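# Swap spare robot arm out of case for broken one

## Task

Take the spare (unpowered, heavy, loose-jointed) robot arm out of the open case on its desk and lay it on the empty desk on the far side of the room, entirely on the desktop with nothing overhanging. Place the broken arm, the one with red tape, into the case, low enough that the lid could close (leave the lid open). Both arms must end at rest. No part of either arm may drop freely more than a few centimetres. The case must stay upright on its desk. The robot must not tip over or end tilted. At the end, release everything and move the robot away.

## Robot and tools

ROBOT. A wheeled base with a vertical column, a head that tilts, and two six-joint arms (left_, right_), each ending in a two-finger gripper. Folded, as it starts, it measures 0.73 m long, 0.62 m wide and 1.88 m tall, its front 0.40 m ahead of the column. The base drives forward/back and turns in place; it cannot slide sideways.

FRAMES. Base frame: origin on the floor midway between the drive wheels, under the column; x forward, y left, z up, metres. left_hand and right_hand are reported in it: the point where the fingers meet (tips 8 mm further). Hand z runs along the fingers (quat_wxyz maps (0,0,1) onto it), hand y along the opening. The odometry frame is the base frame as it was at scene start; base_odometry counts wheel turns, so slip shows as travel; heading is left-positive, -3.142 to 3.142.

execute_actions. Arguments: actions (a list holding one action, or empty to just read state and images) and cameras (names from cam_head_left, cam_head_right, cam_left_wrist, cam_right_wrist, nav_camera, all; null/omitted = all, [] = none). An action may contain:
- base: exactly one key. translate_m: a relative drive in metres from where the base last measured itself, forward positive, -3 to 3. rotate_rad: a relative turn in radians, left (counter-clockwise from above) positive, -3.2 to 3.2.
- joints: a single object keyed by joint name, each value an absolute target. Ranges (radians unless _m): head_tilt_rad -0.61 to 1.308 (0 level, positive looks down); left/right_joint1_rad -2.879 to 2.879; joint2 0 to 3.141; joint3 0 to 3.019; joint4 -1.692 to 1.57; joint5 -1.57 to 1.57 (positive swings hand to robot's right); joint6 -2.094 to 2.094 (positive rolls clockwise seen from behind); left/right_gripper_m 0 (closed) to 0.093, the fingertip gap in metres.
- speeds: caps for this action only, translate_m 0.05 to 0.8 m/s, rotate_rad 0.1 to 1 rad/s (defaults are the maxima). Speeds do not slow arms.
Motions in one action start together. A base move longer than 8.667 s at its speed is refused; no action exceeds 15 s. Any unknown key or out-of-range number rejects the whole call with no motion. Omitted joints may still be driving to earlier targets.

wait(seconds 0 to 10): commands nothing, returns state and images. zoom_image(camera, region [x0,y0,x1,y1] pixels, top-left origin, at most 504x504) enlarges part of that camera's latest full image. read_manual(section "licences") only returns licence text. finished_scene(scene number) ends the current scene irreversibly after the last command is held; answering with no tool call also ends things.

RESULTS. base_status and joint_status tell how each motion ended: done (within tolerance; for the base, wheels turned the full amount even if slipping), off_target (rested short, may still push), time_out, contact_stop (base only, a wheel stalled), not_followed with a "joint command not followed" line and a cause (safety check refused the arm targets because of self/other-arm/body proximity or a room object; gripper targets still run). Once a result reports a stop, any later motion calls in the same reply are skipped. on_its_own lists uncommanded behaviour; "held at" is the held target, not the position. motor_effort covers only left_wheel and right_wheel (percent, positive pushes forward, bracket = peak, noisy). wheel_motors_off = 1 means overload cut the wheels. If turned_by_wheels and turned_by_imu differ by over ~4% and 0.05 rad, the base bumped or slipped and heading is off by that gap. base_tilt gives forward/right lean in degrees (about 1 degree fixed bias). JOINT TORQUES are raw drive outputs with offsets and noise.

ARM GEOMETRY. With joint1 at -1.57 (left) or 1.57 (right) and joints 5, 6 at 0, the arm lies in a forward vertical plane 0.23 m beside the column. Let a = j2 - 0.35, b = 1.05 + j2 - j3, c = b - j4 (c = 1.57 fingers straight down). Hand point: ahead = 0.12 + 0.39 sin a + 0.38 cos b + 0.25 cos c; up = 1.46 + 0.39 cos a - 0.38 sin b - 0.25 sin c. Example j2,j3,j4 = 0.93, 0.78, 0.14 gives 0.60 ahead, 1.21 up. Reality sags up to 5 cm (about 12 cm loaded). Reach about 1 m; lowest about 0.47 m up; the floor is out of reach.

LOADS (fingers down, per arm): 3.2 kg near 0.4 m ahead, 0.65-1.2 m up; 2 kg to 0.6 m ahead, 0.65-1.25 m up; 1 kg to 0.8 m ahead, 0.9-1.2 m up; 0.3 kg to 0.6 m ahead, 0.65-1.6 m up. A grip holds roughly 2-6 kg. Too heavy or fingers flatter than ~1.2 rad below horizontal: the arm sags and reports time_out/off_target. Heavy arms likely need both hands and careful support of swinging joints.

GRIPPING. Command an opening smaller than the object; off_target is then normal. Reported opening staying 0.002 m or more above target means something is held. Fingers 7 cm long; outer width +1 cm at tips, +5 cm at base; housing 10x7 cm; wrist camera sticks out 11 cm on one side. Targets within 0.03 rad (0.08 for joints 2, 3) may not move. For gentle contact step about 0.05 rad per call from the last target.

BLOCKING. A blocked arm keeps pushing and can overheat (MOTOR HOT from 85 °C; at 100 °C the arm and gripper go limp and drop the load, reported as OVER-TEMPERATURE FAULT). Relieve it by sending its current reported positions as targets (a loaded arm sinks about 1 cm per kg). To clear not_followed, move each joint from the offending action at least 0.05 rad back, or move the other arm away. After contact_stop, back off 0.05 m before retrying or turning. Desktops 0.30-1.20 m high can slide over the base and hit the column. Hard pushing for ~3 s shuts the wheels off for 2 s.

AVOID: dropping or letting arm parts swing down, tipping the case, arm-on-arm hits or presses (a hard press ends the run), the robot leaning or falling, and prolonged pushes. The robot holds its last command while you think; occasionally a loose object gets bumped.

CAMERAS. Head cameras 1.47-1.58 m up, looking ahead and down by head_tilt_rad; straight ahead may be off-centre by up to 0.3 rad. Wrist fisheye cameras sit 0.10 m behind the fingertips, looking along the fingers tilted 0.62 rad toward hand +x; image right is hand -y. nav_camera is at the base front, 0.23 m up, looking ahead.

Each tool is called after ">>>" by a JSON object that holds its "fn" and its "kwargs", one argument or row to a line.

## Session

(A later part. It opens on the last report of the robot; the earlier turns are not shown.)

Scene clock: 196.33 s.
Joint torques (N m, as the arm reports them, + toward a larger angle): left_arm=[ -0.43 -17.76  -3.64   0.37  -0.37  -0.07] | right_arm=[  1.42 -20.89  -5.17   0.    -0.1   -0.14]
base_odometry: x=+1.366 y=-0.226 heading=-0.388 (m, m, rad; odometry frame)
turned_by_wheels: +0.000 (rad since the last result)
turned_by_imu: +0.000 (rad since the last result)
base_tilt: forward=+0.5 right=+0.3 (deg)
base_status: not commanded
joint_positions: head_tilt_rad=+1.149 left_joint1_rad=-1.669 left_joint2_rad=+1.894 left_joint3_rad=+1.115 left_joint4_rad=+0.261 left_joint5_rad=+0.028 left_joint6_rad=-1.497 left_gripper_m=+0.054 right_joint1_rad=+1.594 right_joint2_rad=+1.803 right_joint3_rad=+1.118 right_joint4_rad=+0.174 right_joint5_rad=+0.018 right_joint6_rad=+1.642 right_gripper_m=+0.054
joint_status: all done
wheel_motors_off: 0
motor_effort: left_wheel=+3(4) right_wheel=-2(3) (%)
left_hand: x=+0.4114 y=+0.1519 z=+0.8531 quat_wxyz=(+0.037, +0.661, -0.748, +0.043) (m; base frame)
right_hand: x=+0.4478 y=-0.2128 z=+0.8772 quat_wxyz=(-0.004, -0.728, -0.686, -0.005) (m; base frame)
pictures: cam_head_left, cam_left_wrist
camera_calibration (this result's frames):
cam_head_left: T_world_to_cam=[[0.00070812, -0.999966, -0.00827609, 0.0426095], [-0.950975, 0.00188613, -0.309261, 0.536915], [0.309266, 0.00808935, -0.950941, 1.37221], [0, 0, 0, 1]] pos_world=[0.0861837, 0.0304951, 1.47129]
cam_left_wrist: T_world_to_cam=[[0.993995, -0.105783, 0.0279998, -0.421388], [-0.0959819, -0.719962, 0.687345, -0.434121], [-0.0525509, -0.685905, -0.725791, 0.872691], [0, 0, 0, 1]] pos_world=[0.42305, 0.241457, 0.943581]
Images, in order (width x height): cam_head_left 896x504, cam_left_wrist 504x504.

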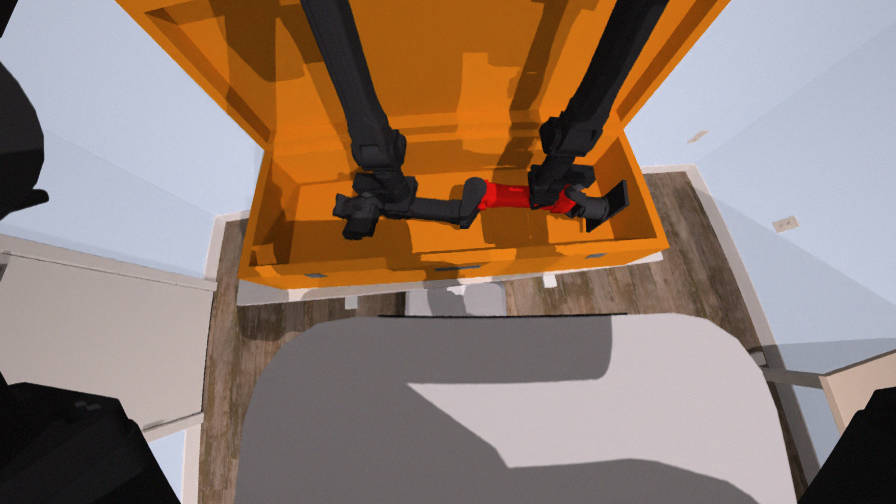

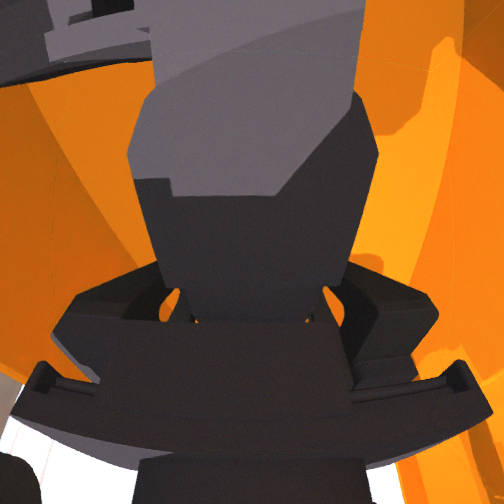

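>>> {"fn": "execute_actions", "kwargs": {
  "actions": [
    {"joints":{"left_joint2_rad":1.89,"left_joint3_rad":1.15,"right_joint2_rad":1.77,"right_joint3_rad":1.135}}
  ],
  "cameras": []
}}

>>> {"fn": "execute_actions", "kwargs": {
  "actions": [
    {"joints":{"left_joint1_rad":-1.65,"left_joint2_rad":1.95,"left_joint3_rad":1.21,"right_joint2_rad":1.83,"right_joint3_rad":1.19}}
  ],
  "cameras": []
}}

>>> {"fn": "execute_actions", "kwargs": {
  "actions": [
    {"joints":{"left_joint2_rad":2.01,"left_joint3_rad":1.27,"left_joint4_rad":0.25,"right_joint2_rad":1.89,"right_joint3_rad":1.245}}
  ],
  "cameras": []
}}

>>> {"fn": "execute_actions", "kwargs": {
  "actions": [
    {"joints":{"left_joint2_rad":2.07,"left_joint3_rad":1.31,"right_joint2_rad":1.95,"right_joint3_rad":1.285}}
  ],
  "cameras": ["cam_head_left"]
}}

Scene clock: 203.13 s.
Joint torques (N m, as the arm reports them, + toward a larger angle): left_arm=[ -0.63 -16.72  -3.01   0.54   0.03  -0.09] | right_arm=[  0.98 -21.68  -5.13  -0.25  -0.01  -0.14]
base_odometry: x=+1.366 y=-0.226 heading=-0.388 (m, m, rad; odometry frame)
turned_by_wheels: +0.000 (rad since the last result)
turned_by_imu: -0.001 (rad since the last result)
base_tilt: forward=+0.4 right=+0.4 (deg)
base_status: not commanded
joint_positions: head_tilt_rad=+1.149 left_joint1_rad=-1.666 left_joint2_rad=+1.938 left_joint3_rad=+1.164 left_joint4_rad=+0.262 left_joint5_rad=+0.019 left_joint6_rad=-1.492 left_gripper_m=+0.054 right_joint1_rad=+1.594 right_joint2_rad=+1.859 right_joint3_rad=+1.173 right_joint4_rad=+0.177 right_joint5_rad=+0.014 right_joint6_rad=+1.645 right_gripper_m=+0.054
joint_status: all done
wheel_motors_off: 0
motor_effort: left_wheel=+4(4) right_wheel=-4(3) (%)
left_hand: x=+0.4149 y=+0.1535 z=+0.8353 quat_wxyz=(+0.031, +0.660, -0.749, +0.041) (m; base frame)
right_hand: x=+0.4503 y=-0.2115 z=+0.8559 quat_wxyz=(-0.003, -0.729, -0.684, -0.008) (m; base frame)
pictures: none
No camera images: the call's "cameras" was empty. Leave "cameras" out to get every camera's image.

Scene clock: 203.87 s.
Joint torques (N m, as the arm reports them, + toward a larger angle): left_arm=[ -0.25 -16.61  -2.8    0.67  -0.29  -0.1 ] | right_arm=[  1.93 -21.01  -5.22  -0.27  -0.07  -0.13]
base_odometry: x=+1.366 y=-0.226 heading=-0.388 (m, m, rad; odometry frame)
turned_by_wheels: +0.000 (rad since the last result)
turned_by_imu: +0.000 (rad since the last result)
base_tilt: forward=+0.5 right=+0.4 (deg)
base_status: not commanded
joint_positions: head_tilt_rad=+1.149 left_joint1_rad=-1.663 left_joint2_rad=+1.993 left_joint3_rad=+1.223 left_joint4_rad=+0.262 left_joint5_rad=+0.025 left_joint6_rad=-1.491 left_gripper_m=+0.054 right_joint1_rad=+1.594 right_joint2_rad=+1.912 right_joint3_rad=+1.230 right_joint4_rad=+0.178 right_joint5_rad=+0.018 right_joint6_rad=+1.644 right_gripper_m=+0.054
joint_status: all done
wheel_motors_off: 0
motor_effort: left_wheel=+2(5) right_wheel=-4(3) (%)
left_hand: x=+0.4167 y=+0.1531 z=+0.8139 quat_wxyz=(+0.030, +0.660, -0.749, +0.044) (m; base frame)
right_hand: x=+0.4528 y=-0.2116 z=+0.8351 quat_wxyz=(-0.006, -0.729, -0.685, -0.008) (m; base frame)
pictures: none
No camera images: the call's "cameras" was empty. Leave "cameras" out to get every camera's image.

Scene clock: 204.53 s.
Joint torques (N m, as the arm reports them, + toward a larger angle): left_arm=[ -0.63 -17.01  -3.44   0.05  -0.29  -0.07] | right_arm=[  1.65 -18.97  -2.85  -0.04  -0.12  -0.17]
base_odometry: x=+1.366 y=-0.226 heading=-0.388 (m, m, rad; odometry frame)
turned_by_wheels: +0.000 (rad since the last result)
turned_by_imu: +0.000 (rad since the last result)
base_tilt: forward=+0.5 right=+0.4 (deg)
base_status: not commanded
joint_positions: head_tilt_rad=+1.149 left_joint1_rad=-1.661 left_joint2_rad=+2.059 left_joint3_rad=+1.293 left_joint4_rad=+0.255 left_joint5_rad=+0.025 left_joint6_rad=-1.496 left_gripper_m=+0.054 right_joint1_rad=+1.595 right_joint2_rad=+1.938 right_joint3_rad=+1.260 right_joint4_rad=+0.168 right_joint5_rad=+0.018 right_joint6_rad=+1.642 right_gripper_m=+0.054
joint_status: all done
wheel_motors_off: 0
motor_effort: left_wheel=+3(4) right_wheel=-3(4) (%)
left_hand: x=+0.4141 y=+0.1530 z=+0.7880 quat_wxyz=(+0.031, +0.663, -0.747, +0.042) (m; base frame)
right_hand: x=+0.4531 y=-0.2111 z=+0.8248 quat_wxyz=(-0.004, -0.728, -0.686, -0.006) (m; base frame)
pictures: none
No camera images: the call's "cameras" was empty. Leave "cameras" out to get every camera's image.

Scene clock: 205.13 s.
Joint torques (N m, as the arm reports them, + toward a larger angle): left_arm=[ -0.48 -12.1   -0.96   0.25  -0.26   0.01] | right_arm=[  2.5  -13.7   -0.61   0.65  -0.15  -0.08]
base_odometry: x=+1.366 y=-0.226 heading=-0.388 (m, m, rad; odometry frame)
turned_by_wheels: +0.000 (rad since the last result)
turned_by_imu: +0.000 (rad since the last result)
base_tilt: forward=+0.5 right=+0.4 (deg)
base_status: not commanded
joint_positions: head_tilt_rad=+1.149 left_joint1_rad=-1.661 left_joint2_rad=+2.061 left_joint3_rad=+1.299 left_joint4_rad=+0.248 left_joint5_rad=+0.025 left_joint6_rad=-1.502 left_gripper_m=+0.054 right_joint1_rad=+1.595 right_joint2_rad=+1.941 right_joint3_rad=+1.275 right_joint4_rad=+0.153 right_joint5_rad=+0.018 right_joint6_rad=+1.636 right_gripper_m=+0.054
joint_status: all done
wheel_motors_off: 0
motor_effort: left_wheel=+4(2) right_wheel=-2(3) (%)
left_hand: x=+0.4151 y=+0.1529 z=+0.7870 quat_wxyz=(+0.032, +0.665, -0.745, +0.041) (m; base frame)
right_hand: x=+0.4567 y=-0.2110 z=+0.8230 quat_wxyz=(-0.003, -0.726, -0.688, -0.005) (m; base frame)
pictures: cam_head_left
camera_calibration (this result's frames):
cam_head_left: T_world_to_cam=[[0.000708121, -0.999966, -0.00827609, 0.0426095], [-0.950975, 0.00188613, -0.309261, 0.536915], [0.309266, 0.00808935, -0.950941, 1.37221], [0, 0, 0, 1]] pos_world=[0.0861837, 0.0304951, 1.47129]
Images, in order (width x height): cam_head_left 896x504.

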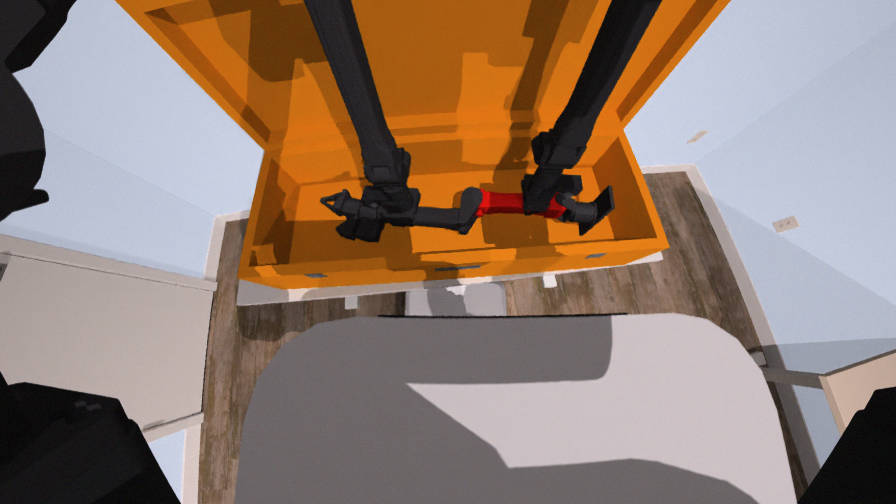

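>>> {"fn": "execute_actions", "kwargs": {
  "actions": [
    {"joints":{"left_gripper_m":0.093,"right_gripper_m":0.093}}
  ],
  "cameras": []
}}

>>> {"fn": "execute_actions", "kwargs": {
  "actions": [
    {"joints":{"left_joint2_rad":1.85,"left_joint3_rad":1.08,"right_joint2_rad":1.75,"right_joint3_rad":1.09}}
  ],
  "cameras": ["cam_head_left"]
}}

Scene clock: 208.27 s.
Joint torques (N m, as the arm reports them, + toward a larger angle): left_arm=[ -0.78 -11.92  -1.38   0.3   -0.11   0.  ] | right_arm=[  1.68 -14.34  -1.02   0.56   0.02  -0.08]
base_odometry: x=+1.366 y=-0.226 heading=-0.388 (m, m, rad; odometry frame)
turned_by_wheels: +0.000 (rad since the last result)
turned_by_imu: +0.000 (rad since the last result)
base_tilt: forward=+0.5 right=+0.4 (deg)
base_status: not commanded
joint_positions: head_tilt_rad=+1.149 left_joint1_rad=-1.658 left_joint2_rad=+2.061 left_joint3_rad=+1.306 left_joint4_rad=+0.248 left_joint5_rad=+0.022 left_joint6_rad=-1.502 left_gripper_m=+0.093 right_joint1_rad=+1.595 right_joint2_rad=+1.941 right_joint3_rad=+1.283 right_joint4_rad=+0.153 right_joint5_rad=+0.015 right_joint6_rad=+1.634 right_gripper_m=+0.093
joint_status: all done
wheel_motors_off: 0
motor_effort: left_wheel=+4(6) right_wheel=-4(4) (%)
left_hand: x=+0.4199 y=+0.1548 z=+0.7862 quat_wxyz=(+0.027, +0.666, -0.745, +0.042) (m; base frame)
right_hand: x=+0.4617 y=-0.2104 z=+0.8226 quat_wxyz=(-0.004, -0.725, -0.688, -0.009) (m; base frame)
pictures: none
No camera images: the call's "cameras" was empty. Leave "cameras" out to get every camera's image.

Scene clock: 209.23 s.
Joint torques (N m, as the arm reports them, + toward a larger angle): left_arm=[ -0.62 -12.62  -2.31   0.3   -0.11   0.  ] | right_arm=[  1.89 -13.65  -1.4    0.38   0.    -0.06]
base_odometry: x=+1.366 y=-0.226 heading=-0.388 (m, m, rad; odometry frame)
turned_by_wheels: +0.000 (rad since the last result)
turned_by_imu: +0.000 (rad since the last result)
base_tilt: forward=+0.5 right=+0.4 (deg)
base_status: not commanded
joint_positions: head_tilt_rad=+1.149 left_joint1_rad=-1.658 left_joint2_rad=+1.841 left_joint3_rad=+1.086 left_joint4_rad=+0.248 left_joint5_rad=+0.022 left_joint6_rad=-1.502 left_gripper_m=+0.093 right_joint1_rad=+1.595 right_joint2_rad=+1.738 right_joint3_rad=+1.095 right_joint4_rad=+0.157 right_joint5_rad=+0.014 right_joint6_rad=+1.634 right_gripper_m=+0.093
joint_status: all done
wheel_motors_off: 0
motor_effort: left_wheel=+4(4) right_wheel=-2(4) (%)
left_hand: x=+0.4229 y=+0.1611 z=+0.8704 quat_wxyz=(+0.027, +0.666, -0.745, +0.042) (m; base frame)
right_hand: x=+0.4665 y=-0.2119 z=+0.9000 quat_wxyz=(-0.011, -0.725, -0.688, -0.016) (m; base frame)
pictures: cam_head_left
camera_calibration (this result's frames):
cam_head_left: T_world_to_cam=[[0.000708119, -0.999966, -0.00827609, 0.0426095], [-0.950975, 0.00188613, -0.309261, 0.536915], [0.309266, 0.00808935, -0.950941, 1.37221], [0, 0, 0, 1]] pos_world=[0.0861837, 0.0304951, 1.47129]
Images, in order (width x height): cam_head_left 896x504.

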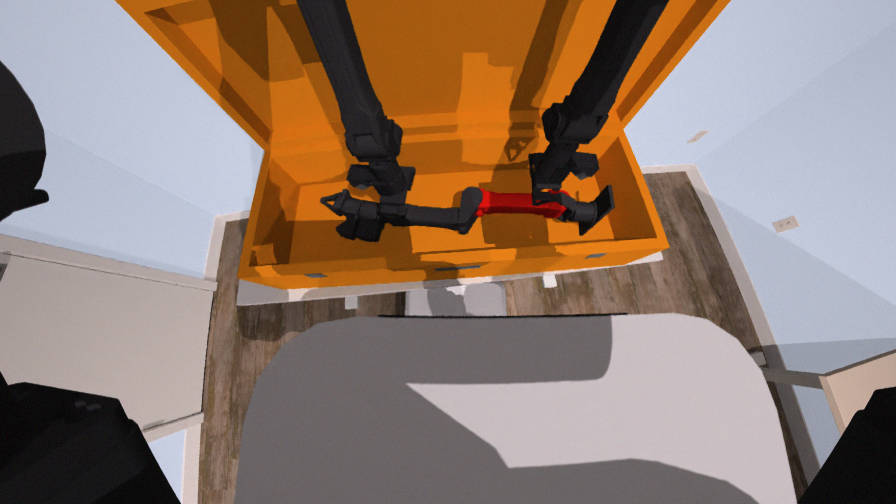

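>>> {"fn": "execute_actions", "kwargs": {
  "actions": [
    {"joints":{"left_joint2_rad":1.3,"left_joint3_rad":0.7,"left_joint4_rad":0.1,"right_joint2_rad":1.3,"right_joint3_rad":0.75,"right_joint4_rad":0.03}}
  ],
  "cameras": []
}}

>>> {"fn": "execute_actions", "kwargs": {
  "actions": [
    {"base":{"translate_m":-0.8},"joints":{"head_tilt_rad":0.6}}
  ],
  "cameras": ["cam_head_left"]
}}

Scene clock: 212.97 s.
Joint torques (N m, as the arm reports them, + toward a larger angle): left_arm=[  0.2  -10.84  -0.78  -0.14  -0.11   0.01] | right_arm=[  1.94 -11.47  -0.38   0.4    0.    -0.09]
base_odometry: x=+1.366 y=-0.226 heading=-0.388 (m, m, rad; odometry frame)
turned_by_wheels: +0.000 (rad since the last result)
turned_by_imu: -0.001 (rad since the last result)
base_tilt: forward=+0.5 right=+0.4 (deg)
base_status: not commanded
joint_positions: head_tilt_rad=+1.149 left_joint1_rad=-1.658 left_joint2_rad=+1.290 left_joint3_rad=+0.704 left_joint4_rad=+0.108 left_joint5_rad=+0.022 left_joint6_rad=-1.502 left_gripper_m=+0.093 right_joint1_rad=+1.595 right_joint2_rad=+1.283 right_joint3_rad=+0.753 right_joint4_rad=+0.029 right_joint5_rad=+0.014 right_joint6_rad=+1.633 right_gripper_m=+0.093
joint_status: all done
wheel_motors_off: 0
motor_effort: left_wheel=+6(5) right_wheel=-3(4) (%)
left_hand: x=+0.4220 y=+0.1754 z=+1.0572 quat_wxyz=(+0.017, +0.666, -0.744, +0.052) (m; base frame)
right_hand: x=+0.4368 y=-0.2155 z=+1.0565 quat_wxyz=(-0.005, -0.725, -0.689, -0.010) (m; base frame)
pictures: none
No camera images: the call's "cameras" was empty. Leave "cameras" out to get every camera's image.

Scene clock: 215.77 s.
Joint torques (N m, as the arm reports them, + toward a larger angle): left_arm=[  0.1  -10.45  -0.38  -0.08  -0.11  -0.01] | right_arm=[  1.06 -11.63   0.02   0.46  -0.02  -0.12]
base_odometry: x=+0.626 y=+0.077 heading=-0.388 (m, m, rad; odometry frame)
turned_by_wheels: +0.000 (rad since the last result)
turned_by_imu: +0.001 (rad since the last result)
base_tilt: forward=+0.5 right=+0.3 (deg)
base_status: done
joint_positions: head_tilt_rad=+0.617 left_joint1_rad=-1.658 left_joint2_rad=+1.291 left_joint3_rad=+0.698 left_joint4_rad=+0.108 left_joint5_rad=+0.022 left_joint6_rad=-1.502 left_gripper_m=+0.093 right_joint1_rad=+1.595 right_joint2_rad=+1.287 right_joint3_rad=+0.748 right_joint4_rad=+0.029 right_joint5_rad=+0.014 right_joint6_rad=+1.633 right_gripper_m=+0.093
joint_status: all done
wheel_motors_off: 0
motor_effort: left_wheel=+1(52) right_wheel=+0(70) (%)
left_hand: x=+0.4177 y=+0.1759 z=+1.0569 quat_wxyz=(+0.019, +0.666, -0.744, +0.049) (m; base frame)
right_hand: x=+0.4318 y=-0.2155 z=+1.0552 quat_wxyz=(-0.002, -0.725, -0.689, -0.007) (m; base frame)
pictures: cam_head_left
camera_calibration (this result's frames):
cam_head_left: T_world_to_cam=[[0.00481226, -0.999966, -0.00677032, 0.0400854], [-0.662239, 0.00188613, -0.74929, 1.20012], [0.749277, 0.00808935, -0.662207, 0.905562], [0, 0, 0, 1]] pos_world=[0.116058, 0.0304951, 1.49918]
Images, in order (width x height): cam_head_left 896x504.

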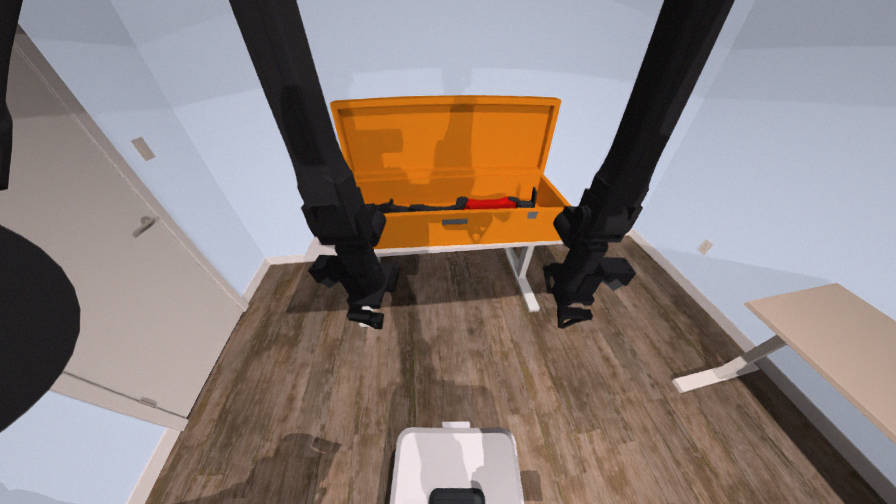

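>>> {"fn": "finished_scene", "kwargs": {
  "scene": 2
}}

The scene is finished: the task was done.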